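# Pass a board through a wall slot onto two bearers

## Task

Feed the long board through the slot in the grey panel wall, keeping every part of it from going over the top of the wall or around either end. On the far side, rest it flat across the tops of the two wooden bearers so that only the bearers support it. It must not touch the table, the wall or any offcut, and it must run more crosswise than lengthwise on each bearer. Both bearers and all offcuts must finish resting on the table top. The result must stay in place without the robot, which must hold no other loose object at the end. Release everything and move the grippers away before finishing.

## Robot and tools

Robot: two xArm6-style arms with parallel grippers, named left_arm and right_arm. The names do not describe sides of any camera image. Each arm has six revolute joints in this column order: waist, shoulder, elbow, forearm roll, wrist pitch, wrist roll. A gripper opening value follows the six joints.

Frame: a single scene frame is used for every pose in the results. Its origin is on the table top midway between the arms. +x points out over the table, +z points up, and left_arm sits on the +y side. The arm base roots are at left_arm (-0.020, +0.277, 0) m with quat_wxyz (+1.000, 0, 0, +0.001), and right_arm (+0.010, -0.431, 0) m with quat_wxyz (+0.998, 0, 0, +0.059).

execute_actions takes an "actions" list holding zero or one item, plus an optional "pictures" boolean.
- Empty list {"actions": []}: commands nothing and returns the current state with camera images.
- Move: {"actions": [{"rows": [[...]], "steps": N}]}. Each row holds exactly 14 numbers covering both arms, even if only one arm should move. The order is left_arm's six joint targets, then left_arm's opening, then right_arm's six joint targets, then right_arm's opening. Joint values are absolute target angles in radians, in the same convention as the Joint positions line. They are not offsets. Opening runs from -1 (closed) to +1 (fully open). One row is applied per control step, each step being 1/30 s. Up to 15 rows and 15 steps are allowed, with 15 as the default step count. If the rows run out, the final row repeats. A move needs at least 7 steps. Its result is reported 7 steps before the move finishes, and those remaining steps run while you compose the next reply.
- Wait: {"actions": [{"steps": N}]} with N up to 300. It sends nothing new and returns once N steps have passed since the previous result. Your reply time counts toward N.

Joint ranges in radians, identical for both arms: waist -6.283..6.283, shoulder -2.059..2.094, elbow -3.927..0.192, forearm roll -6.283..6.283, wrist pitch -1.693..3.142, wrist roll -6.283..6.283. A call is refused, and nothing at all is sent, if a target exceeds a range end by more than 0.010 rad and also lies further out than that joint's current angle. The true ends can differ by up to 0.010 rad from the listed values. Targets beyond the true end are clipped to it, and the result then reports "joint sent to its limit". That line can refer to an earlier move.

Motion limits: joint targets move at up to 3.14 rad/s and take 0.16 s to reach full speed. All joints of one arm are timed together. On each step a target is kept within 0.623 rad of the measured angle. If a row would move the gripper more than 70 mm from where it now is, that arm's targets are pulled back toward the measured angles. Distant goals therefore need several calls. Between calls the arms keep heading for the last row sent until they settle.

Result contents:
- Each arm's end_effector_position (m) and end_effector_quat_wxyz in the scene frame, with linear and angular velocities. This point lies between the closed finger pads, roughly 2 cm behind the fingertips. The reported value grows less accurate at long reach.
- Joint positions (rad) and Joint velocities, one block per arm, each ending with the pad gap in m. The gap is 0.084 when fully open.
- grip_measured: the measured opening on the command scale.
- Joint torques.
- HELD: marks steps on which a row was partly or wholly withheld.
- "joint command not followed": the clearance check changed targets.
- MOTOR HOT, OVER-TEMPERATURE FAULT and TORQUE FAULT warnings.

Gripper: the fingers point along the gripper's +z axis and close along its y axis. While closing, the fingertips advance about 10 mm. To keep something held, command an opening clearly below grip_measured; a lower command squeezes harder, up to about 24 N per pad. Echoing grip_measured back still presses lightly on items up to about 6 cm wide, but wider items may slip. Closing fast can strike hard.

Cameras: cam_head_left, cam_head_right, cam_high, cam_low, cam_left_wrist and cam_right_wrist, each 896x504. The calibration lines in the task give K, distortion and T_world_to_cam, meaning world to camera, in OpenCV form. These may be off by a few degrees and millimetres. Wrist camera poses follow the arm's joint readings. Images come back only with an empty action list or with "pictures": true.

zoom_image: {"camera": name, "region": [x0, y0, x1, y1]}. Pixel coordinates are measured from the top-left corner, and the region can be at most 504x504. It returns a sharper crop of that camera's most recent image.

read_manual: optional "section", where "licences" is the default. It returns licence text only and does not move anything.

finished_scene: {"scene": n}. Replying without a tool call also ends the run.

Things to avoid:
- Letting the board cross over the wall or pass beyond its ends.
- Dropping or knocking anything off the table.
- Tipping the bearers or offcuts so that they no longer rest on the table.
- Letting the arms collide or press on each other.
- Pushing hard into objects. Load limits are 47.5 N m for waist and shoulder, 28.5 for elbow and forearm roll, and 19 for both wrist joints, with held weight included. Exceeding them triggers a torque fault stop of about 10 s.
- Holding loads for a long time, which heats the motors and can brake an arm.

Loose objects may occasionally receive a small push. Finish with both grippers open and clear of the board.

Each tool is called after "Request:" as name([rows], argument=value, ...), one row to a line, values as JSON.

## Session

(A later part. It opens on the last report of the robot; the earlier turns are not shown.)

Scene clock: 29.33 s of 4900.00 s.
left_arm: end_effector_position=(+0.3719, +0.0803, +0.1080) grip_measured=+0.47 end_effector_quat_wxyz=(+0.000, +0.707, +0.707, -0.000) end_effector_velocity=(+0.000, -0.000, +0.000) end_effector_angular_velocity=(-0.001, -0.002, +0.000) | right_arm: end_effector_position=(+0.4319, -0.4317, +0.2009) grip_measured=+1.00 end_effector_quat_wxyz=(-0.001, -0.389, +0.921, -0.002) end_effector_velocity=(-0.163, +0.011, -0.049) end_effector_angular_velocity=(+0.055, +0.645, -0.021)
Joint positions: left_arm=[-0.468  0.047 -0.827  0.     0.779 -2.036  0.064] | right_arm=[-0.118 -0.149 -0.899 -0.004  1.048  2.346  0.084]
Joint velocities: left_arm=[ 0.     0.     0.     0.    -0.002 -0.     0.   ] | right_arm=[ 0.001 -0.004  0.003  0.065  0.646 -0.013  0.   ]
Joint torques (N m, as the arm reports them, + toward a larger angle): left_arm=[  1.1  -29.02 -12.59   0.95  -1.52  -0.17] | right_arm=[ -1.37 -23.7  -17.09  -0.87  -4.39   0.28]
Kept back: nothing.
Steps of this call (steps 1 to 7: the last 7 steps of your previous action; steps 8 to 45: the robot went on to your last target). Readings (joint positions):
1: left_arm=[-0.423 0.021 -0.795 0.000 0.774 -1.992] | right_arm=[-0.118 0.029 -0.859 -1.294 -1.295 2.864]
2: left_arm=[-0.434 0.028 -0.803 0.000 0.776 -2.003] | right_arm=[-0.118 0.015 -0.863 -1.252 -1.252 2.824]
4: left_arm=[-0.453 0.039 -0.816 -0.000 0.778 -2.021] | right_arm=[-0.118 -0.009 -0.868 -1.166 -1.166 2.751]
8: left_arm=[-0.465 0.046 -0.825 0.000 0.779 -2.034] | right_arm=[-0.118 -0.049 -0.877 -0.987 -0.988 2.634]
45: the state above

Request:
execute_actions([
  {"rows": [[-0.4677,0.0472,-0.8266,0,0.7794,-2.0365,-1,0.6563,0.1432,-1.234,0,1.0908,2.345,1]], "steps": 15},
])

Request:
execute_actions([
  {"steps": 32},
], pictures=true)

Scene clock: 29.77 s of 4900.00 s.
left_arm: end_effector_position=(+0.3719, +0.0803, +0.1080) grip_measured=+0.47 end_effector_quat_wxyz=(+0.000, +0.707, +0.707, -0.000) end_effector_velocity=(-0.000, +0.000, -0.000) end_effector_angular_velocity=(+0.001, +0.002, -0.000) | right_arm: end_effector_position=(+0.4427, -0.3506, +0.2021) grip_measured=+1.00 end_effector_quat_wxyz=(-0.012, -0.471, +0.882, +0.004) end_effector_velocity=(+0.037, +0.407, +0.004) end_effector_angular_velocity=(+0.006, -0.034, +0.893)
Joint positions: left_arm=[-0.468  0.047 -0.827  0.     0.779 -2.037  0.064] | right_arm=[ 0.066 -0.069 -0.994 -0.     1.088  2.345  0.084]
Joint velocities: left_arm=[-0.     0.001  0.     0.     0.001  0.     0.   ] | right_arm=[ 0.893  0.341 -0.38  -0.     0.005 -0.    -0.   ]
Joint torques (N m, as the arm reports them, + toward a larger angle): left_arm=[  1.18 -29.13 -12.45   0.91  -1.4   -0.22] | right_arm=[ -0.8  -25.66 -15.41  -0.65  -2.51   0.28]
Steps of this call (steps 1 to 5: the robot went on to your last target; steps 6 to 13: the first 8 steps of this action). Readings (joint positions):
6: left_arm=[-0.468 0.047 -0.827 0.000 0.779 -2.037] | right_arm=[-0.118 -0.150 -0.901 -0.000 1.087 2.345]
7: left_arm=[-0.468 0.047 -0.827 0.000 0.779 -2.037] | right_arm=[-0.113 -0.148 -0.904 -0.000 1.088 2.345]
9: left_arm=[-0.468 0.047 -0.827 0.000 0.779 -2.036] | right_arm=[-0.065 -0.125 -0.930 -0.001 1.088 2.345]
13: the state above

Scene clock: 30.83 s of 4900.00 s.
left_arm: end_effector_position=(+0.3719, +0.0803, +0.1080) grip_measured=+0.47 end_effector_quat_wxyz=(+0.000, +0.707, +0.707, -0.000) end_effector_velocity=(-0.000, +0.000, -0.001) end_effector_angular_velocity=(+0.001, +0.001, +0.000) | right_arm: end_effector_position=(+0.3740, -0.0755, +0.2001) grip_measured=+1.00 end_effector_quat_wxyz=(+0.000, -0.707, +0.707, -0.000) end_effector_velocity=(-0.002, +0.003, -0.000) end_effector_angular_velocity=(+0.000, +0.000, +0.006)
Joint positions: left_arm=[-0.468  0.047 -0.827 -0.     0.779 -2.037  0.064] | right_arm=[ 0.655  0.143 -1.234 -0.     1.091  2.345  0.084]
Joint velocities: left_arm=[ 0.     0.001  0.    -0.     0.    -0.     0.   ] | right_arm=[ 0.006  0.002 -0.002  0.    -0.     0.    -0.   ]
Joint torques (N m, as the arm reports them, + toward a larger angle): left_arm=[  1.22 -29.16 -12.47   1.04  -1.49  -0.17] | right_arm=[ -1.58 -30.81 -15.9   -0.77  -2.77   0.23]
Kept back: nothing.
Steps of this call (steps 1 to 7: the last 7 steps of your previous action; steps 8 to 32: the robot went on to your last target). Readings (joint positions):
1: left_arm=[-0.468 0.047 -0.827 -0.000 0.779 -2.036] | right_arm=[0.095 -0.058 -1.006 -0.000 1.088 2.345]
2: left_arm=[-0.468 0.047 -0.827 0.000 0.779 -2.036] | right_arm=[0.125 -0.047 -1.018 -0.000 1.088 2.345]
4: left_arm=[-0.468 0.047 -0.827 -0.000 0.779 -2.037] | right_arm=[0.185 -0.026 -1.042 -0.000 1.089 2.345]
8: left_arm=[-0.468 0.047 -0.827 -0.000 0.779 -2.036] | right_arm=[0.302 0.016 -1.090 -0.000 1.089 2.345]
32: the state above
camera_calibration (this result's frames):
cam_left_wrist: T_world_to_cam=[[0.999968, 0.00398793, 0.00699694, -0.337828], [0.00395602, -0.999982, 0.00456742, 0.150251], [0.00701502, -0.00453959, -0.999965, 0.237992], [0, 0, 0, 1]] pos_world=[0.335553, 0.152676, 0.239661]
cam_right_wrist: T_world_to_cam=[[-0.999901, 0.0107526, -0.00903003, 0.410858], [0.010678, 0.999909, 0.00827312, 0.13567], [0.00911816, 0.00817588, -0.999925, 0.324635], [0, 0, 0, 1]] pos_world=[0.406409, -0.142729, 0.327198]

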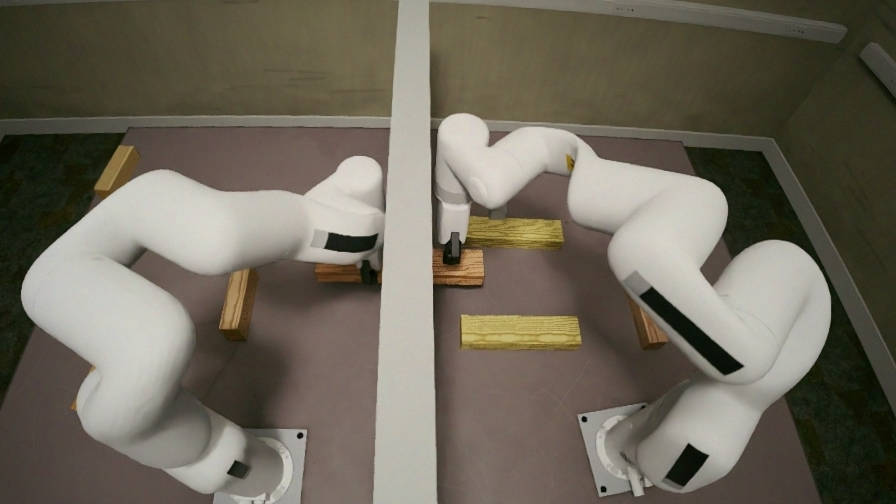

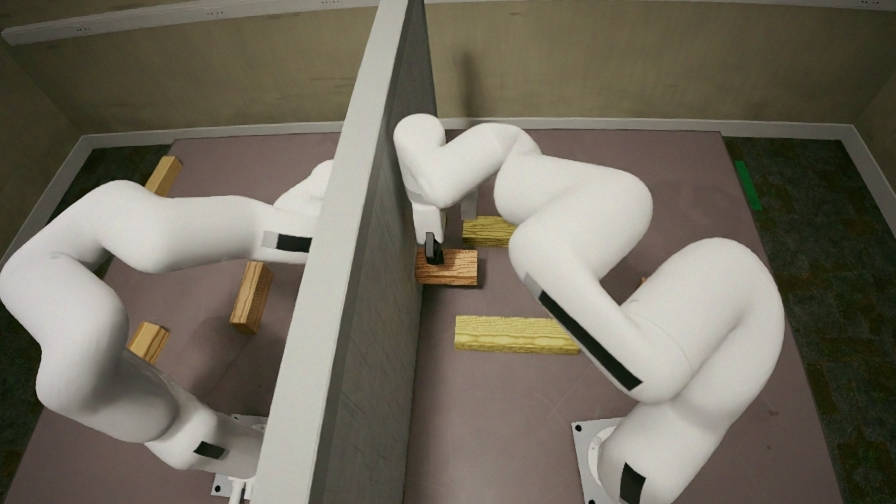

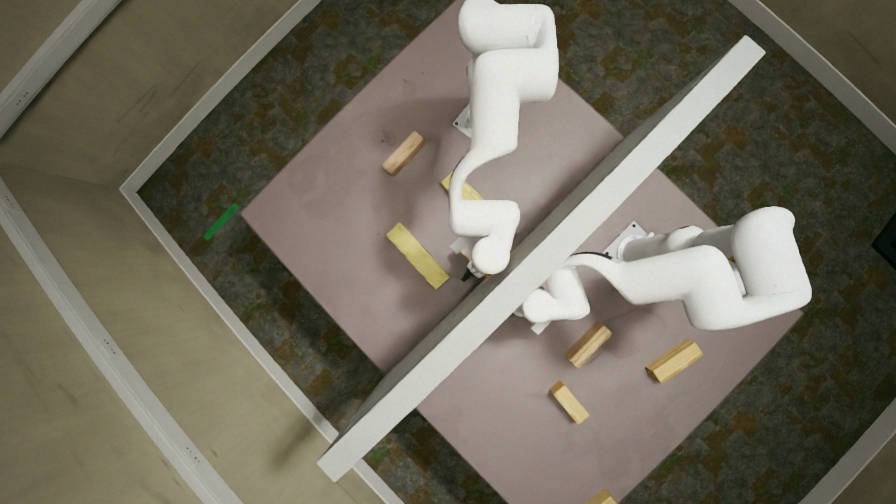

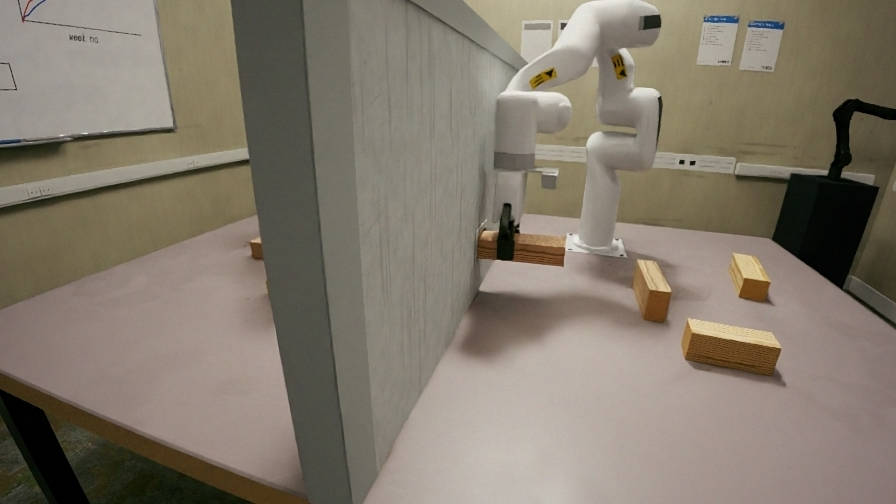

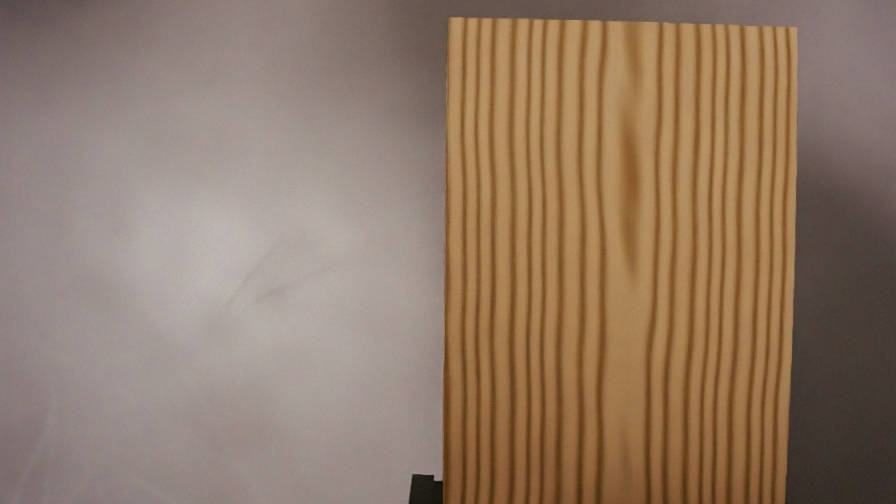

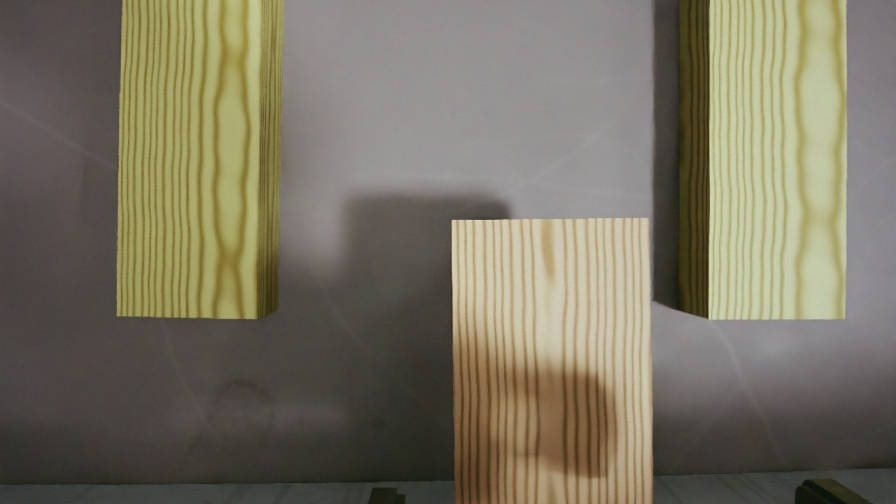

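Request:
execute_actions([
  {"rows": [[-0.4677,0.0472,-0.8266,0,0.7794,-2.0365,-1,0.6563,0.2642,-1.1068,0,0.8426,2.345,1]], "steps": 15},
])

Request:
execute_actions([
  {"rows": [[-0.4677,0.0472,-0.8266,0,0.7794,-2.0365,-1,0.6563,0.2642,-1.1068,0,0.8426,2.345,1],[-0.4677,0.0472,-0.8266,0,0.7794,-2.0365,-1,0.6563,0.2642,-1.1068,0,0.8426,2.345,0.6],[-0.4677,0.0472,-0.8266,0,0.7794,-2.0365,-1,0.6563,0.2642,-1.1068,0,0.8426,2.345,0.4],[-0.4677,0.0472,-0.8266,0,0.7794,-2.0365,-1,0.6563,0.2642,-1.1068,0,0.8426,2.345,0.2],[-0.4677,0.0472,-0.8266,0,0.7794,-2.0365,-1,0.6563,0.2642,-1.1068,0,0.8426,2.345,-0.2],[-0.4677,0.0472,-0.8266,0,0.7794,-2.0365,-1,0.6563,0.2642,-1.1068,0,0.8426,2.345,-1]], "steps": 12},
])

Request:
execute_actions([
  {"rows": [[-0.4677,0.0472,-0.8266,0,0.7794,-2.0365,1,0.6563,0.2642,-1.1068,0,0.8426,2.345,-1]], "steps": 12},
])

Request:
execute_actions([
  {"rows": [[-0.4677,0.0472,-0.8266,0,0.7794,-2.0365,1,0.6395,0.2413,-1.0753,0,0.834,2.3282,-1],[-0.4677,0.0472,-0.8266,0,0.7794,-2.0365,1,0.6395,0.2413,-1.0753,0,0.834,2.3282,-1],[-0.4677,0.0472,-0.8266,0,0.7794,-2.0365,1,0.6227,0.2185,-1.0439,0,0.8254,2.3114,-1],[-0.4677,0.0472,-0.8266,0,0.7794,-2.0365,1,0.6227,0.2185,-1.0439,0,0.8254,2.3114,-1],[-0.4677,0.0472,-0.8266,0,0.7794,-2.0365,1,0.6058,0.1956,-1.0124,0,0.8168,2.2946,-1],[-0.4677,0.0472,-0.8266,0,0.7794,-2.0365,1,0.6058,0.1956,-1.0124,0,0.8168,2.2946,-1],[-0.4677,0.0472,-0.8266,0,0.7794,-2.0365,1,0.589,0.1727,-0.9809,0,0.8082,2.2778,-1],[-0.4677,0.0472,-0.8266,0,0.7794,-2.0365,1,0.589,0.1727,-0.9809,0,0.8082,2.2778,-1],[-0.4677,0.0472,-0.8266,0,0.7794,-2.0365,1,0.570,0.1516,-0.9534,0,0.8018,2.2588,-1],[-0.4677,0.0472,-0.8266,0,0.7794,-2.0365,1,0.570,0.1516,-0.9534,0,0.8018,2.2588,-1],[-0.4677,0.0472,-0.8266,0,0.7794,-2.0365,1,0.551,0.1305,-0.926,0,0.7955,2.2398,-1],[-0.4677,0.0472,-0.8266,0,0.7794,-2.0365,1,0.551,0.1305,-0.926,0,0.7955,2.2398,-1],[-0.4677,0.0472,-0.8266,0,0.7794,-2.0365,1,0.532,0.1093,-0.8985,0,0.7892,2.2209,-1],[-0.4677,0.0472,-0.8266,0,0.7794,-2.0365,1,0.532,0.1093,-0.8985,0,0.7892,2.2209,-1],[-0.4677,0.0472,-0.8266,0,0.7794,-2.0365,1,0.5131,0.0882,-0.871,0,0.7828,2.2019,-1]], "steps": 15},
])

Request:
execute_actions([
  {"steps": 18},
], pictures=true)

Scene clock: 32.53 s of 4900.00 s.
left_arm: end_effector_position=(+0.3719, +0.0803, +0.1080) grip_measured=+0.47 end_effector_quat_wxyz=(+0.000, +0.707, +0.707, -0.000) end_effector_velocity=(-0.000, +0.000, +0.000) end_effector_angular_velocity=(+0.001, +0.001, -0.000) | right_arm: end_effector_position=(+0.3724, -0.0763, +0.1208) grip_measured=+1.00 end_effector_quat_wxyz=(-0.006, -0.707, +0.707, +0.000) end_effector_velocity=(-0.051, -0.051, -0.337) end_effector_angular_velocity=(-0.125, +0.129, -0.001)
Joint positions: left_arm=[-0.468  0.047 -0.827  0.     0.779 -2.037  0.064] | right_arm=[ 0.656  0.243 -1.128  0.     0.897  2.345  0.084]
Joint velocities: left_arm=[-0.    -0.    -0.     0.001  0.001 -0.     0.   ] | right_arm=[-0.001  0.418  0.452  0.001 -0.69  -0.001 -0.   ]
Joint torques (N m, as the arm reports them, + toward a larger angle): left_arm=[  1.19 -29.19 -12.4    0.85  -1.48  -0.19] | right_arm=[ -1.26 -47.43 -20.6   -0.82  -2.77   0.29]
Steps of this call (steps 1 to 15: the robot went on to your last target; steps 16 to 43: nothing new was sent; steps 44 to 51: the first 8 steps of this action). Readings (joint positions):
44: left_arm=[-0.468 0.047 -0.827 -0.000 0.779 -2.036] | right_arm=[0.656 0.143 -1.234 -0.000 1.090 2.345]
45: left_arm=[-0.468 0.047 -0.827 0.000 0.779 -2.036] | right_arm=[0.656 0.145 -1.232 -0.000 1.083 2.345]
47: left_arm=[-0.468 0.047 -0.827 0.000 0.779 -2.037] | right_arm=[0.656 0.166 -1.211 -0.000 1.029 2.345]
51: the state above

Scene clock: 32.93 s of 4900.00 s.
left_arm: end_effector_position=(+0.3722, +0.0803, +0.1081) grip_measured=+0.47 end_effector_quat_wxyz=(+0.000, +0.707, +0.707, +0.000) end_effector_velocity=(+0.016, +0.002, +0.009) end_effector_angular_velocity=(-0.012, -0.024, +0.017) | right_arm: end_effector_position=(+0.3737, -0.0747, +0.1068) grip_measured=+0.47 end_effector_quat_wxyz=(+0.001, -0.707, +0.707, +0.000) end_effector_velocity=(-0.016, +0.000, -0.014) end_effector_angular_velocity=(-0.014, +0.023, +0.007)
Joint positions: left_arm=[-0.467  0.047 -0.827 -0.     0.779 -2.037  0.064] | right_arm=[ 0.657  0.263 -1.107  0.     0.843  2.345  0.064]
Joint velocities: left_arm=[ 0.021  0.007 -0.033  0.    -0.001  0.004 -0.001] | right_arm=[ 0.019  0.006  0.029  0.009 -0.009  0.007 -0.002]
Joint torques (N m, as the arm reports them, + toward a larger angle): left_arm=[ -1.61 -30.6  -11.37   1.02  -0.87   0.15] | right_arm=[ -2.81 -31.8  -15.86  -1.26  -3.06  -0.01]
Steps of this call (steps 1 to 7: the last 7 steps of your previous action; steps 8 to 12: the first 5 steps of this action). Readings (joint positions):
8: left_arm=[-0.468 0.047 -0.827 -0.000 0.779 -2.037] | right_arm=[0.656 0.262 -1.110 -0.000 0.843 2.345]
9: left_arm=[-0.468 0.047 -0.827 0.000 0.779 -2.037] | right_arm=[0.656 0.262 -1.109 -0.000 0.843 2.345]
11: left_arm=[-0.468 0.047 -0.827 -0.000 0.779 -2.036] | right_arm=[0.656 0.263 -1.108 -0.000 0.843 2.345]
12: the state above

Scene clock: 33.33 s of 4900.00 s.
left_arm: end_effector_position=(+0.3725, +0.0798, +0.1090) grip_measured=+0.87 end_effector_quat_wxyz=(+0.001, +0.708, +0.707, +0.000) end_effector_velocity=(+0.007, -0.005, +0.011) end_effector_angular_velocity=(-0.013, -0.025, -0.006) | right_arm: end_effector_position=(+0.3738, -0.0751, +0.1060) grip_measured=+0.47 end_effector_quat_wxyz=(-0.000, -0.707, +0.707, -0.000) end_effector_velocity=(+0.002, -0.001, +0.000) end_effector_angular_velocity=(-0.002, -0.002, -0.001)
Joint positions: left_arm=[-0.468  0.046 -0.828 -0.     0.779 -2.036  0.079] | right_arm=[ 0.656  0.264 -1.107 -0.001  0.842  2.345  0.064]
Joint velocities: left_arm=[-0.003 -0.011 -0.016 -0.    -0.001  0.003  0.121] | right_arm=[-0.003  0.002 -0.003 -0.004  0.001  0.001 -0.001]
Joint torques (N m, as the arm reports them, + toward a larger angle): left_arm=[  1.37 -25.81 -10.73   1.27  -1.    -0.29] | right_arm=[ -1.64 -31.7  -14.55  -0.49  -2.83   0.2 ]
Steps of this call (steps 1 to 7: the last 7 steps of your previous action; steps 8 to 12: the first 5 steps of this action). Readings (joint positions):
8: left_arm=[-0.467 0.047 -0.827 -0.000 0.779 -2.037] | right_arm=[0.657 0.264 -1.107 0.000 0.843 2.345]
9: left_arm=[-0.467 0.047 -0.827 -0.000 0.779 -2.037] | right_arm=[0.657 0.264 -1.107 0.000 0.843 2.345]
11: left_arm=[-0.468 0.047 -0.827 -0.000 0.779 -2.036] | right_arm=[0.656 0.264 -1.107 -0.000 0.843 2.345]
12: the state above

Scene clock: 33.83 s of 4900.00 s.
left_arm: end_effector_position=(+0.3719, +0.0803, +0.1081) grip_measured=+1.00 end_effector_quat_wxyz=(+0.000, +0.707, +0.707, +0.000) end_effector_velocity=(-0.000, +0.000, -0.000) end_effector_angular_velocity=(+0.000, +0.001, +0.001) | right_arm: end_effector_position=(+0.3741, -0.1029, +0.1058) grip_measured=+0.47 end_effector_quat_wxyz=(-0.001, -0.707, +0.707, +0.000) end_effector_velocity=(-0.002, -0.165, -0.001) end_effector_angular_velocity=(-0.002, +0.002, -0.002)
Joint positions: left_arm=[-0.468  0.047 -0.827 -0.     0.779 -2.036  0.084] | right_arm=[ 0.615  0.209 -1.029 -0.     0.822  2.304  0.064]
Joint velocities: left_arm=[ 0.     0.     0.001 -0.     0.    -0.001  0.   ] | right_arm=[-0.247 -0.335  0.46  -0.    -0.123 -0.245  0.   ]
Joint torques (N m, as the arm reports them, + toward a larger angle): left_arm=[  1.16 -26.49 -11.16   1.15  -1.11  -0.28] | right_arm=[ -1.43 -32.93 -15.07  -0.68  -2.81   0.46]
Steps of this call (steps 1 to 7: the last 7 steps of your previous action; steps 8 to 15: the first 8 steps of this action). Readings (joint positions):
8: left_arm=[-0.468 0.047 -0.827 -0.000 0.779 -2.036] | right_arm=[0.656 0.264 -1.107 -0.000 0.842 2.345]
9: left_arm=[-0.468 0.047 -0.827 -0.000 0.779 -2.036] | right_arm=[0.654 0.262 -1.103 -0.000 0.841 2.342]
11: left_arm=[-0.468 0.047 -0.827 -0.000 0.779 -2.036] | right_arm=[0.645 0.249 -1.085 0.000 0.836 2.333]
15: the state above

Scene clock: 34.43 s of 4900.00 s.
left_arm: end_effector_position=(+0.3719, +0.0803, +0.1080) grip_measured=+1.00 end_effector_quat_wxyz=(+0.000, +0.707, +0.707, -0.000) end_effector_velocity=(+0.000, -0.000, +0.000) end_effector_angular_velocity=(-0.000, -0.001, -0.002) | right_arm: end_effector_position=(+0.3737, -0.1646, +0.1060) grip_measured=+0.47 end_effector_quat_wxyz=(+0.000, -0.707, +0.707, -0.000) end_effector_velocity=(-0.000, -0.002, -0.000) end_effector_angular_velocity=(+0.000, -0.000, +0.002)
Joint positions: left_arm=[-0.468  0.047 -0.827  0.     0.779 -2.036  0.084] | right_arm=[ 0.514  0.089 -0.872  0.     0.783  2.202  0.064]
Joint velocities: left_arm=[-0.     0.    -0.     0.    -0.     0.001  0.   ] | right_arm=[-0.003 -0.004  0.006  0.    -0.002 -0.005 -0.   ]
Joint torques (N m, as the arm reports them, + toward a larger angle): left_arm=[  0.94 -26.45 -11.19   1.24  -1.12  -0.32] | right_arm=[ -1.12 -29.98 -16.01  -0.64  -3.5    0.3 ]
Kept back: nothing.
Steps of this call (steps 1 to 7: the last 7 steps of your previous action; steps 8 to 18: the robot went on to your last target). Readings (joint positions):
1: left_arm=[-0.468 0.047 -0.827 -0.000 0.779 -2.036] | right_arm=[0.607 0.198 -1.014 -0.000 0.818 2.296]
2: left_arm=[-0.468 0.047 -0.827 -0.000 0.779 -2.036] | right_arm=[0.598 0.187 -0.999 -0.000 0.814 2.287]
4: left_arm=[-0.468 0.047 -0.827 -0.000 0.779 -2.036] | right_arm=[0.580 0.165 -0.970 -0.000 0.807 2.269]
8: left_arm=[-0.468 0.047 -0.827 -0.000 0.779 -2.036] | right_arm=[0.543 0.122 -0.914 -0.000 0.794 2.232]
18: the state above
camera_calibration (this result's frames):
cam_left_wrist: T_world_to_cam=[[0.999968, 0.0039871, 0.00699957, -0.337829], [0.00395518, -0.999982, 0.00456867, 0.150251], [0.00701766, -0.00454084, -0.999965, 0.237993], [0, 0, 0, 1]] pos_world=[0.335554, 0.152676, 0.239662]
cam_right_wrist: T_world_to_cam=[[-0.999916, 0.0093615, -0.00893985, 0.41042], [0.00928773, 0.999923, 0.00825775, 0.226075], [0.00901646, 0.00817402, -0.999926, 0.231281], [0, 0, 0, 1]] pos_world=[0.406201, -0.23179, 0.233066]

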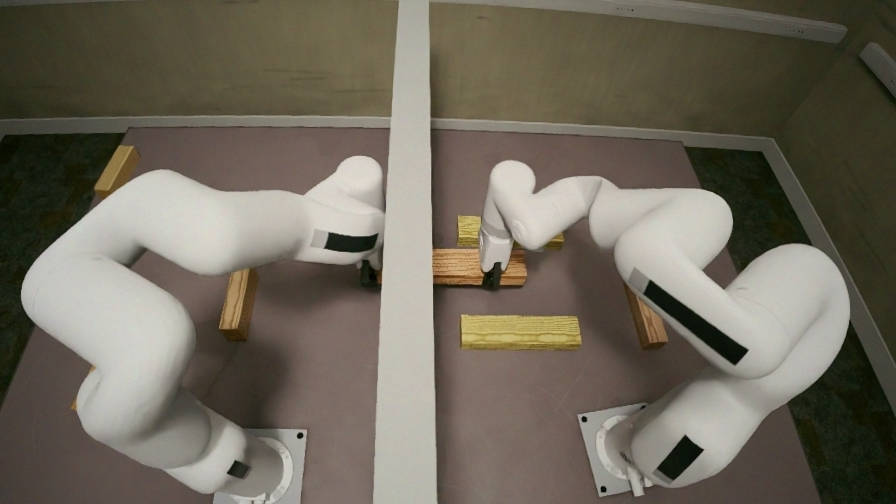

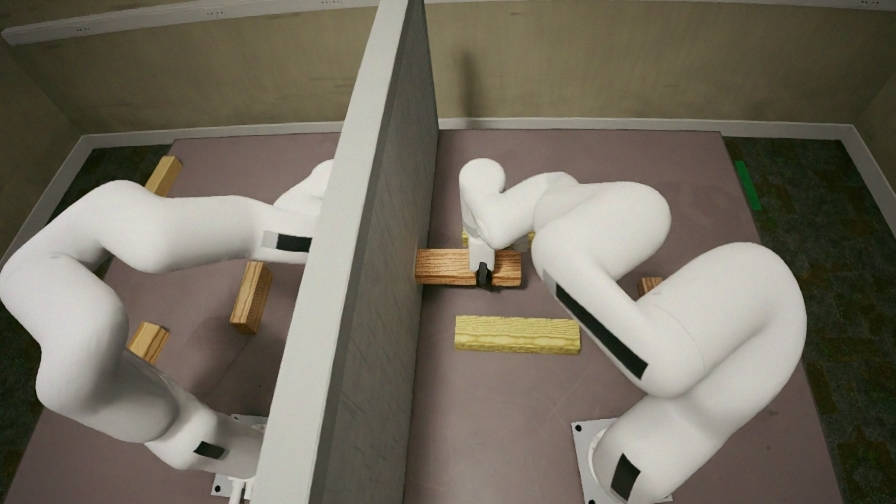

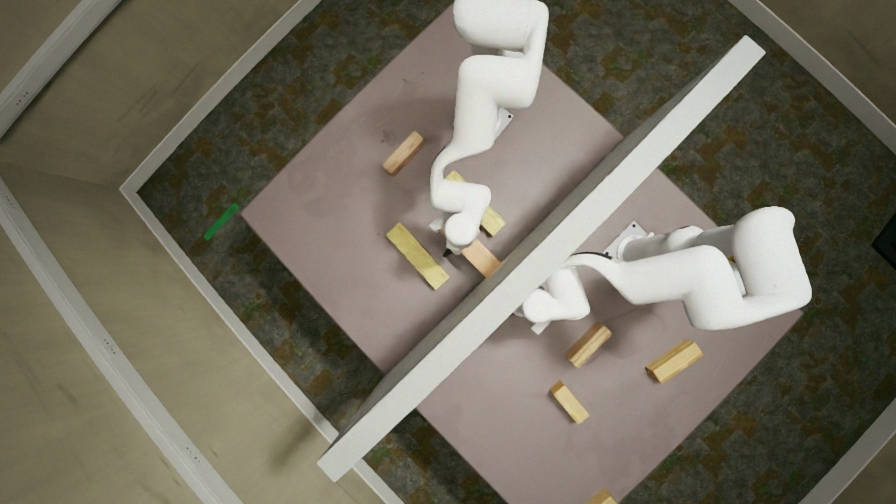

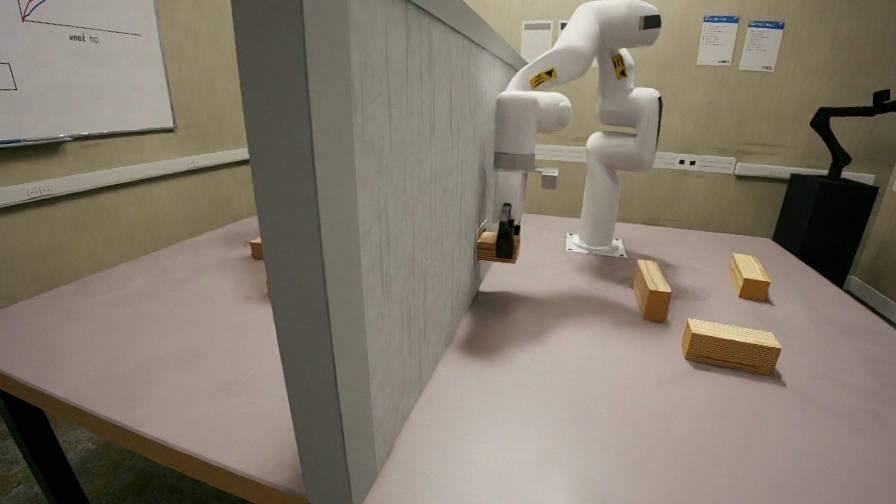

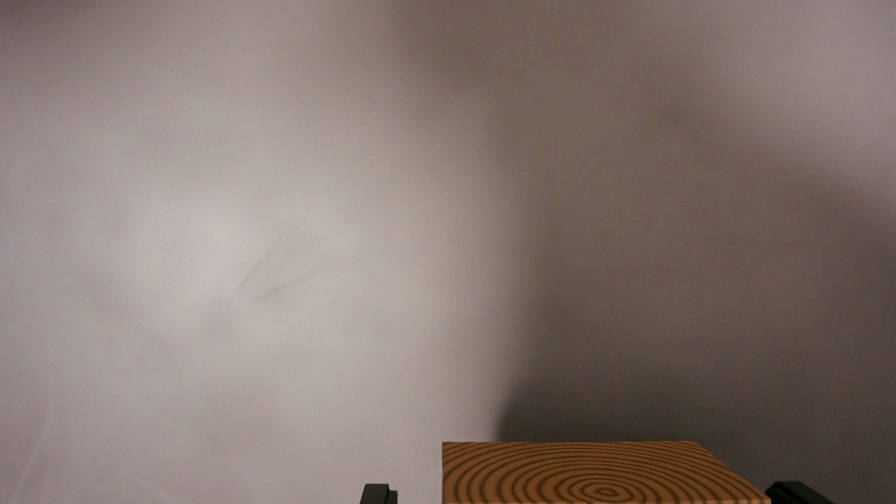

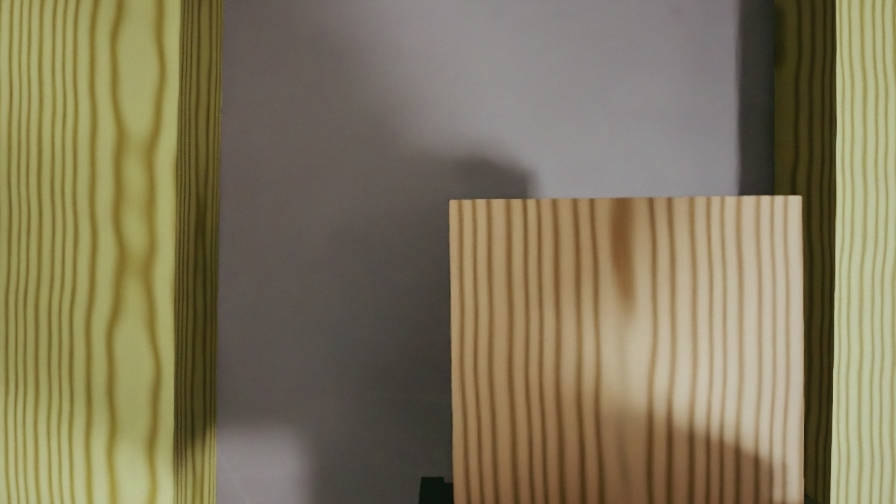

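Request:
execute_actions([
  {"rows": [[-0.4677,0.0472,-0.8266,0,0.7794,-2.0365,0.6,0.5131,0.0882,-0.871,0,0.7828,2.2019,-1],[-0.4677,0.0472,-0.8266,0,0.7794,-2.0365,0.4,0.5131,0.0882,-0.871,0,0.7828,2.2019,-1],[-0.4677,0.0472,-0.8266,0,0.7794,-2.0365,0.2,0.5131,0.0882,-0.871,0,0.7828,2.2019,-1],[-0.4677,0.0472,-0.8266,0,0.7794,-2.0365,-0.2,0.5131,0.0882,-0.871,0,0.7828,2.2019,-1],[-0.4677,0.0472,-0.8266,0,0.7794,-2.0365,-1,0.5131,0.0882,-0.871,0,0.7828,2.2019,-1],[-0.4677,0.0472,-0.8266,0,0.7794,-2.0365,-1,0.5131,0.0882,-0.871,0,0.7828,2.2019,-1],[-0.4677,0.0472,-0.8266,0,0.7794,-2.0365,-1,0.5131,0.0882,-0.871,0,0.7828,2.2019,-1],[-0.4677,0.0472,-0.8266,0,0.7794,-2.0365,-1,0.5131,0.0882,-0.871,0,0.7828,2.2019,-1],[-0.4677,0.0472,-0.8266,0,0.7794,-2.0365,-1,0.5131,0.0882,-0.871,0,0.7828,2.2019,1]], "steps": 15},
])

Request:
execute_actions([
  {"rows": [[-0.4677,0.0472,-0.8266,0,0.7794,-2.0365,-1,0.551,0.1305,-0.926,0,0.7955,2.2398,1],[-0.4677,0.0472,-0.8266,0,0.7794,-2.0365,-1,0.551,0.1305,-0.926,0,0.7955,2.2398,1],[-0.4677,0.0472,-0.8266,0,0.7794,-2.0365,-1,0.589,0.1727,-0.9809,0,0.8082,2.2778,1],[-0.4677,0.0472,-0.8266,0,0.7794,-2.0365,-1,0.589,0.1727,-0.9809,0,0.8082,2.2778,1],[-0.4677,0.0472,-0.8266,0,0.7794,-2.0365,-1,0.6227,0.2185,-1.0439,0,0.8254,2.3114,1],[-0.4677,0.0472,-0.8266,0,0.7794,-2.0365,-1,0.6227,0.2185,-1.0439,0,0.8254,2.3114,1],[-0.4677,0.0472,-0.8266,0,0.7794,-2.0365,-1,0.6563,0.2642,-1.1068,0,0.8426,2.345,1]], "steps": 15},
])

Request:
execute_actions([
  {"rows": [[-0.4677,0.0472,-0.8266,0,0.7794,-2.0365,-1,0.6563,0.2642,-1.1068,0,0.8426,2.345,0.6],[-0.4677,0.0472,-0.8266,0,0.7794,-2.0365,-1,0.6563,0.2642,-1.1068,0,0.8426,2.345,0.4],[-0.4677,0.0472,-0.8266,0,0.7794,-2.0365,-1,0.6563,0.2642,-1.1068,0,0.8426,2.345,0.2],[-0.4677,0.0472,-0.8266,0,0.7794,-2.0365,-1,0.6563,0.2642,-1.1068,0,0.8426,2.345,-0.2],[-0.4677,0.0472,-0.8266,0,0.7794,-2.0365,-1,0.6563,0.2642,-1.1068,0,0.8426,2.345,-1],[-0.4677,0.0472,-0.8266,0,0.7794,-2.0365,-1,0.6563,0.2642,-1.1068,0,0.8426,2.345,-1],[-0.4677,0.0472,-0.8266,0,0.7794,-2.0365,-1,0.6563,0.2642,-1.1068,0,0.8426,2.345,-1],[-0.4677,0.0472,-0.8266,0,0.7794,-2.0365,-1,0.6563,0.2642,-1.1068,0,0.8426,2.345,-1],[-0.4677,0.0472,-0.8266,0,0.7794,-2.0365,1,0.6563,0.2642,-1.1068,0,0.8426,2.345,-1]], "steps": 15},
])

Request:
execute_actions([
  {"rows": [[-0.4677,0.0472,-0.8266,0,0.7794,-2.0365,1,0.6395,0.2413,-1.0753,0,0.834,2.3282,-1],[-0.4677,0.0472,-0.8266,0,0.7794,-2.0365,1,0.6395,0.2413,-1.0753,0,0.834,2.3282,-1],[-0.4677,0.0472,-0.8266,0,0.7794,-2.0365,1,0.6227,0.2185,-1.0439,0,0.8254,2.3114,-1],[-0.4677,0.0472,-0.8266,0,0.7794,-2.0365,1,0.6227,0.2185,-1.0439,0,0.8254,2.3114,-1],[-0.4677,0.0472,-0.8266,0,0.7794,-2.0365,1,0.6058,0.1956,-1.0124,0,0.8168,2.2946,-1],[-0.4677,0.0472,-0.8266,0,0.7794,-2.0365,1,0.589,0.1727,-0.9809,0,0.8082,2.2778,-1],[-0.4677,0.0472,-0.8266,0,0.7794,-2.0365,1,0.570,0.1516,-0.9534,0,0.8018,2.2588,-1],[-0.4677,0.0472,-0.8266,0,0.7794,-2.0365,1,0.551,0.1305,-0.926,0,0.7955,2.2398,-1],[-0.4677,0.0472,-0.8266,0,0.7794,-2.0365,1,0.532,0.1093,-0.8985,0,0.7892,2.2209,-1],[-0.4677,0.0472,-0.8266,0,0.7794,-2.0365,1,0.5131,0.0882,-0.871,0,0.7828,2.2019,-1],[-0.4677,0.0472,-0.8266,0,0.7794,-2.0365,1,0.4835,0.0635,-0.8412,0,0.7777,2.1723,-1],[-0.4677,0.0472,-0.8266,0,0.7794,-2.0365,1,0.4539,0.0389,-0.8114,0,0.7726,2.1427,-1],[-0.4677,0.0472,-0.8266,0,0.7794,-2.0365,1,0.4244,0.0142,-0.7817,0,0.7674,2.1132,-1],[-0.4677,0.0472,-0.8266,0,0.7794,-2.0365,1,0.3948,-0.0104,-0.7519,0,0.7623,2.0836,-1],[-0.4677,0.0472,-0.8266,0,0.7794,-2.0365,1,0.3652,-0.0351,-0.7221,0,0.7572,2.054,-1]], "steps": 15},
])

Request:
execute_actions([
  {"steps": 18},
], pictures=true)

Scene clock: 37.43 s of 4900.00 s.
left_arm: end_effector_position=(+0.3720, +0.0803, +0.1080) grip_measured=+0.47 end_effector_quat_wxyz=(+0.000, +0.707, +0.707, +0.000) end_effector_velocity=(+0.000, +0.000, +0.000) end_effector_angular_velocity=(+0.000, -0.000, -0.000) | right_arm: end_effector_position=(+0.3737, -0.1650, +0.1060) grip_measured=+0.47 end_effector_quat_wxyz=(-0.000, -0.707, +0.707, +0.000) end_effector_velocity=(-0.000, +0.000, +0.000) end_effector_angular_velocity=(+0.000, -0.001, -0.001)
Joint positions: left_arm=[-0.468  0.047 -0.827  0.     0.779 -2.037  0.064] | right_arm=[ 0.513  0.088 -0.871  0.     0.783  2.202  0.064]
Joint velocities: left_arm=[ 0. -0. -0.  0.  0.  0. -0.] | right_arm=[ 0.    -0.001  0.    -0.    -0.     0.002  0.   ]
Joint torques (N m, as the arm reports them, + toward a larger angle): left_arm=[  0.93 -26.37 -11.12   1.2   -0.95  -0.15] | right_arm=[ -1.21 -30.   -16.09  -0.73  -3.66   0.2 ]
Steps of this call (steps 1 to 15: the robot went on to your last target; steps 16 to 82: nothing new was sent; steps 83 to 90: the first 8 steps of this action). Readings (joint positions):
83: left_arm=[-0.468 0.047 -0.827 -0.000 0.779 -2.037] | right_arm=[0.513 0.088 -0.871 -0.000 0.783 2.202]
84: left_arm=[-0.468 0.047 -0.827 -0.000 0.779 -2.036] | right_arm=[0.513 0.088 -0.871 0.000 0.783 2.202]
86: left_arm=[-0.468 0.047 -0.827 -0.000 0.779 -2.037] | right_arm=[0.513 0.088 -0.871 0.000 0.783 2.202]
90: the state above

Scene clock: 37.93 s of 4900.00 s.
left_arm: end_effector_position=(+0.3718, +0.0803, +0.1080) grip_measured=+0.47 end_effector_quat_wxyz=(-0.000, +0.707, +0.707, -0.000) end_effector_velocity=(+0.000, -0.000, +0.000) end_effector_angular_velocity=(-0.000, -0.001, +0.001) | right_arm: end_effector_position=(+0.3750, -0.1131, +0.1068) grip_measured=+1.00 end_effector_quat_wxyz=(+0.000, -0.707, +0.707, -0.000) end_effector_velocity=(+0.001, +0.316, -0.001) end_effector_angular_velocity=(-0.002, +0.003, +0.004)
Joint positions: left_arm=[-0.468  0.047 -0.826  0.     0.78  -2.036  0.064] | right_arm=[ 0.598  0.187 -1.003  0.     0.815  2.287  0.084]
Joint velocities: left_arm=[-0.     0.    -0.    -0.    -0.001 -0.001  0.   ] | right_arm=[ 0.492  0.632 -0.851 -0.     0.223  0.487  0.   ]
Joint torques (N m, as the arm reports them, + toward a larger angle): left_arm=[  1.5  -26.58 -11.17   0.98  -1.15  -0.36] | right_arm=[  0.1  -28.81 -15.01  -0.7   -3.46   0.39]
Steps of this call (steps 1 to 7: the last 7 steps of your previous action; steps 8 to 15: the first 8 steps of this action). Readings (joint positions):
8: left_arm=[-0.468 0.047 -0.826 0.000 0.780 -2.036] | right_arm=[0.513 0.087 -0.873 0.000 0.782 2.202]
9: left_arm=[-0.468 0.047 -0.826 0.000 0.780 -2.036] | right_arm=[0.516 0.091 -0.877 0.000 0.784 2.206]
11: left_arm=[-0.468 0.047 -0.826 0.000 0.780 -2.036] | right_arm=[0.536 0.114 -0.905 0.000 0.791 2.226]
15: the state above

Scene clock: 38.43 s of 4900.00 s.
left_arm: end_effector_position=(+0.3721, +0.0804, +0.1081) grip_measured=+0.47 end_effector_quat_wxyz=(+0.000, +0.707, +0.707, +0.000) end_effector_velocity=(+0.000, +0.000, +0.000) end_effector_angular_velocity=(-0.001, -0.002, +0.001) | right_arm: end_effector_position=(+0.3736, -0.0755, +0.1061) grip_measured=+0.47 end_effector_quat_wxyz=(-0.000, -0.707, +0.707, -0.000) end_effector_velocity=(+0.000, +0.001, -0.001) end_effector_angular_velocity=(-0.001, +0.000, -0.000)
Joint positions: left_arm=[-0.467  0.047 -0.827  0.     0.779 -2.037  0.064] | right_arm=[ 0.656  0.263 -1.106 -0.     0.843  2.345  0.064]
Joint velocities: left_arm=[ 0.001 -0.001  0.001  0.    -0.001 -0.     0.   ] | right_arm=[ 0.001  0.003 -0.002 -0.001  0.     0.002  0.   ]
Joint torques (N m, as the arm reports them, + toward a larger angle): left_arm=[  0.04 -26.78 -11.24   0.8   -0.97  -0.14] | right_arm=[ -1.03 -31.39 -15.06  -0.84  -3.52   0.32]
Steps of this call (steps 1 to 7: the last 7 steps of your previous action; steps 8 to 15: the first 8 steps of this action). Readings (joint positions):
8: left_arm=[-0.468 0.047 -0.827 0.000 0.779 -2.036] | right_arm=[0.655 0.262 -1.104 0.000 0.842 2.343]
9: left_arm=[-0.468 0.047 -0.827 0.000 0.779 -2.036] | right_arm=[0.655 0.263 -1.105 -0.000 0.842 2.344]
11: left_arm=[-0.468 0.047 -0.827 0.000 0.779 -2.037] | right_arm=[0.655 0.263 -1.105 0.000 0.843 2.344]
15: the state above

Scene clock: 38.93 s of 4900.00 s.
left_arm: end_effector_position=(+0.3719, +0.0803, +0.1080) grip_measured=+1.00 end_effector_quat_wxyz=(-0.000, +0.707, +0.707, -0.000) end_effector_velocity=(-0.000, +0.000, -0.000) end_effector_angular_velocity=(+0.001, +0.001, +0.000) | right_arm: end_effector_position=(+0.3740, -0.1055, +0.1057) grip_measured=+0.47 end_effector_quat_wxyz=(-0.001, -0.708, +0.707, +0.000) end_effector_velocity=(-0.001, -0.241, -0.003) end_effector_angular_velocity=(-0.009, +0.010, +0.000)
Joint positions: left_arm=[-0.468  0.047 -0.827 -0.     0.779 -2.036  0.084] | right_arm=[ 0.611  0.203 -1.022  0.     0.819  2.299  0.064]
Joint velocities: left_arm=[0.001 0.    0.    0.    0.001 0.    0.   ] | right_arm=[-0.366 -0.471  0.648 -0.    -0.163 -0.366 -0.   ]
Joint torques (N m, as the arm reports them, + toward a larger angle): left_arm=[  0.98 -26.58 -11.23   1.07  -1.05  -0.22] | right_arm=[ -3.63 -35.9  -14.95  -0.84  -2.48   0.04]
Steps of this call (steps 1 to 7: the last 7 steps of your previous action; steps 8 to 15: the first 8 steps of this action). Readings (joint positions):
8: left_arm=[-0.468 0.047 -0.827 -0.000 0.779 -2.036] | right_arm=[0.656 0.264 -1.107 -0.000 0.842 2.345]
9: left_arm=[-0.468 0.047 -0.827 -0.000 0.779 -2.036] | right_arm=[0.655 0.262 -1.103 0.000 0.840 2.342]
11: left_arm=[-0.468 0.047 -0.827 -0.000 0.779 -2.036] | right_arm=[0.645 0.249 -1.085 0.000 0.836 2.333]
15: the state above

Scene clock: 39.53 s of 4900.00 s.
left_arm: end_effector_position=(+0.3719, +0.0803, +0.1080) grip_measured=+1.00 end_effector_quat_wxyz=(+0.000, +0.707, +0.707, -0.000) end_effector_velocity=(+0.000, +0.000, -0.000) end_effector_angular_velocity=(-0.000, -0.000, +0.000) | right_arm: end_effector_position=(+0.3740, -0.2391, +0.1062) grip_measured=+0.47 end_effector_quat_wxyz=(+0.000, -0.708, +0.707, -0.000) end_effector_velocity=(-0.001, -0.005, -0.000) end_effector_angular_velocity=(-0.000, +0.000, +0.004)
Joint positions: left_arm=[-0.468  0.047 -0.827 -0.     0.779 -2.036  0.084] | right_arm=[ 0.367 -0.034 -0.724  0.     0.757  2.055  0.064]
Joint velocities: left_arm=[ 0.  0. -0.  0. -0. -0.  0.] | right_arm=[-0.008 -0.009  0.012  0.    -0.003 -0.012 -0.   ]
Joint torques (N m, as the arm reports them, + toward a larger angle): left_arm=[  1.16 -26.71 -11.05   1.12  -1.08  -0.14] | right_arm=[ -1.63 -25.73 -15.57  -0.7   -3.16   0.34]
Kept back: nothing.
Steps of this call (steps 1 to 7: the last 7 steps of your previous action; steps 8 to 18: the robot went on to your last target). Readings (joint positions):
1: left_arm=[-0.468 0.047 -0.827 -0.000 0.779 -2.036] | right_arm=[0.598 0.187 -0.999 0.000 0.814 2.286]
2: left_arm=[-0.468 0.047 -0.827 -0.000 0.779 -2.036] | right_arm=[0.582 0.168 -0.974 -0.000 0.808 2.271]
4: left_arm=[-0.468 0.047 -0.827 -0.000 0.779 -2.036] | right_arm=[0.547 0.129 -0.922 -0.000 0.796 2.236]
8: left_arm=[-0.468 0.047 -0.827 -0.000 0.779 -2.036] | right_arm=[0.450 0.038 -0.811 -0.000 0.773 2.139]
18: the state above
camera_calibration (this result's frames):
cam_left_wrist: T_world_to_cam=[[0.999968, 0.00398687, 0.00699692, -0.337828], [0.00395497, -0.999982, 0.00456756, 0.150251], [0.00701501, -0.00453974, -0.999965, 0.237992], [0, 0, 0, 1]] pos_world=[0.335553, 0.152676, 0.239662]
cam_right_wrist: T_world_to_cam=[[-0.999915, 0.00892255, -0.00949566, 0.411347], [0.00884105, 0.999924, 0.00859104, 0.30067], [0.00957159, 0.00850636, -0.999918, 0.231961], [0, 0, 0, 1]] pos_world=[0.406433, -0.30629, 0.233265]

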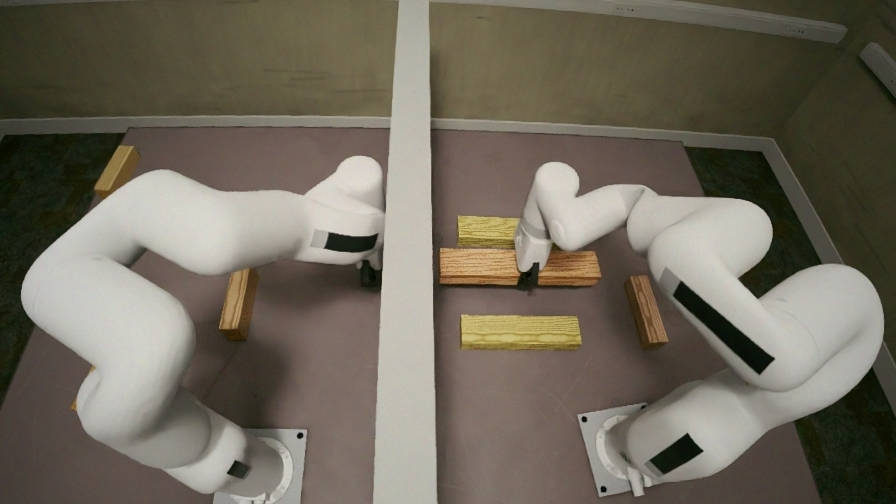

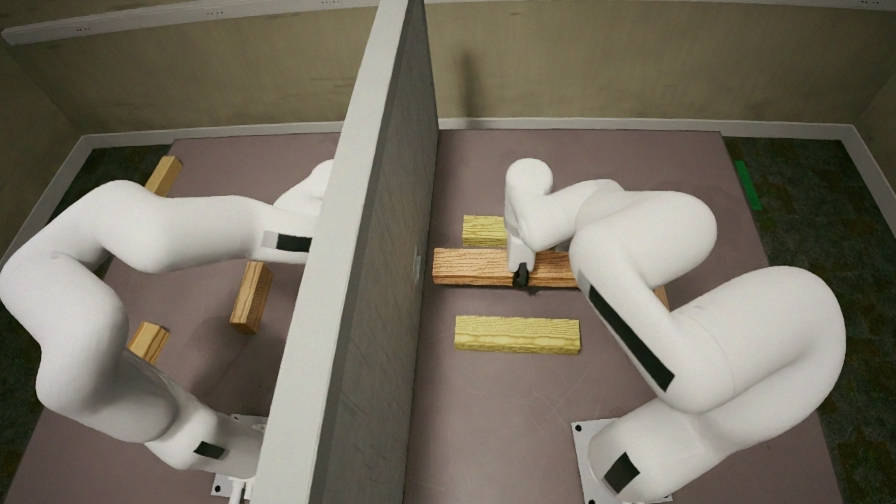

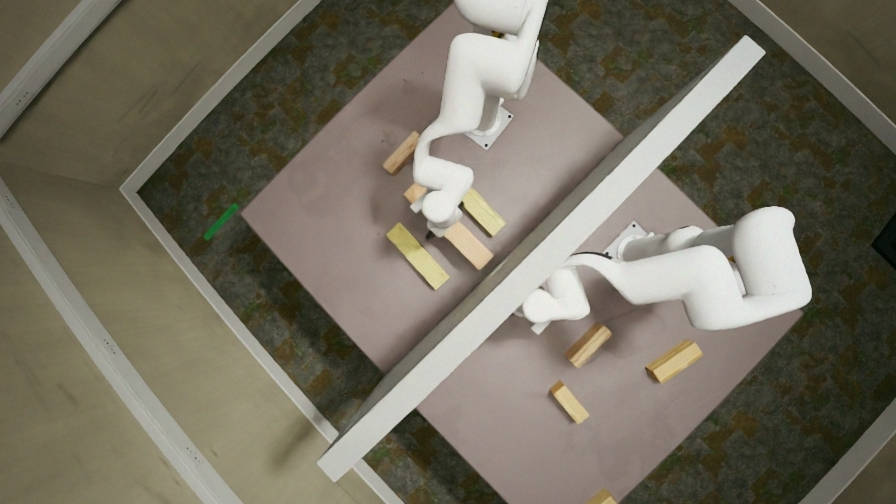

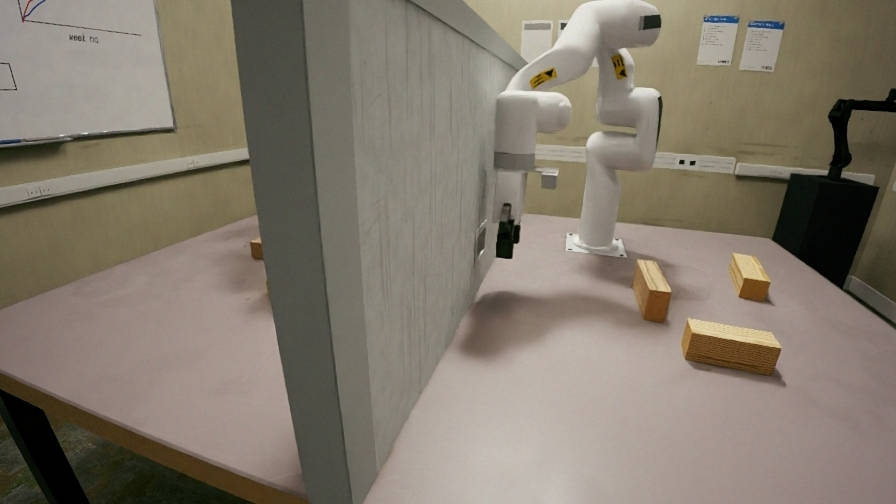

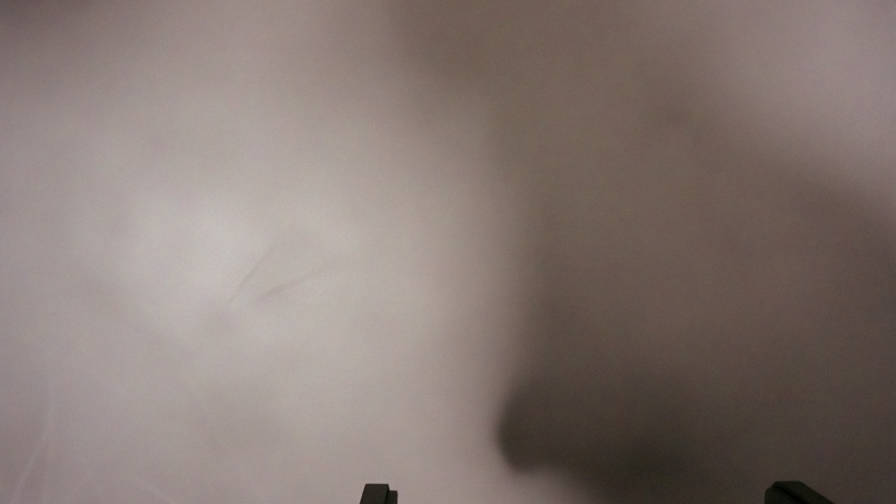

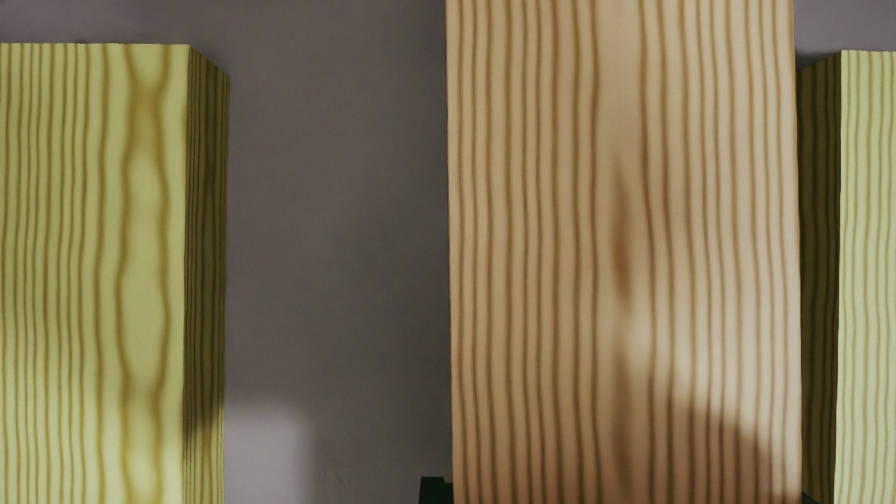

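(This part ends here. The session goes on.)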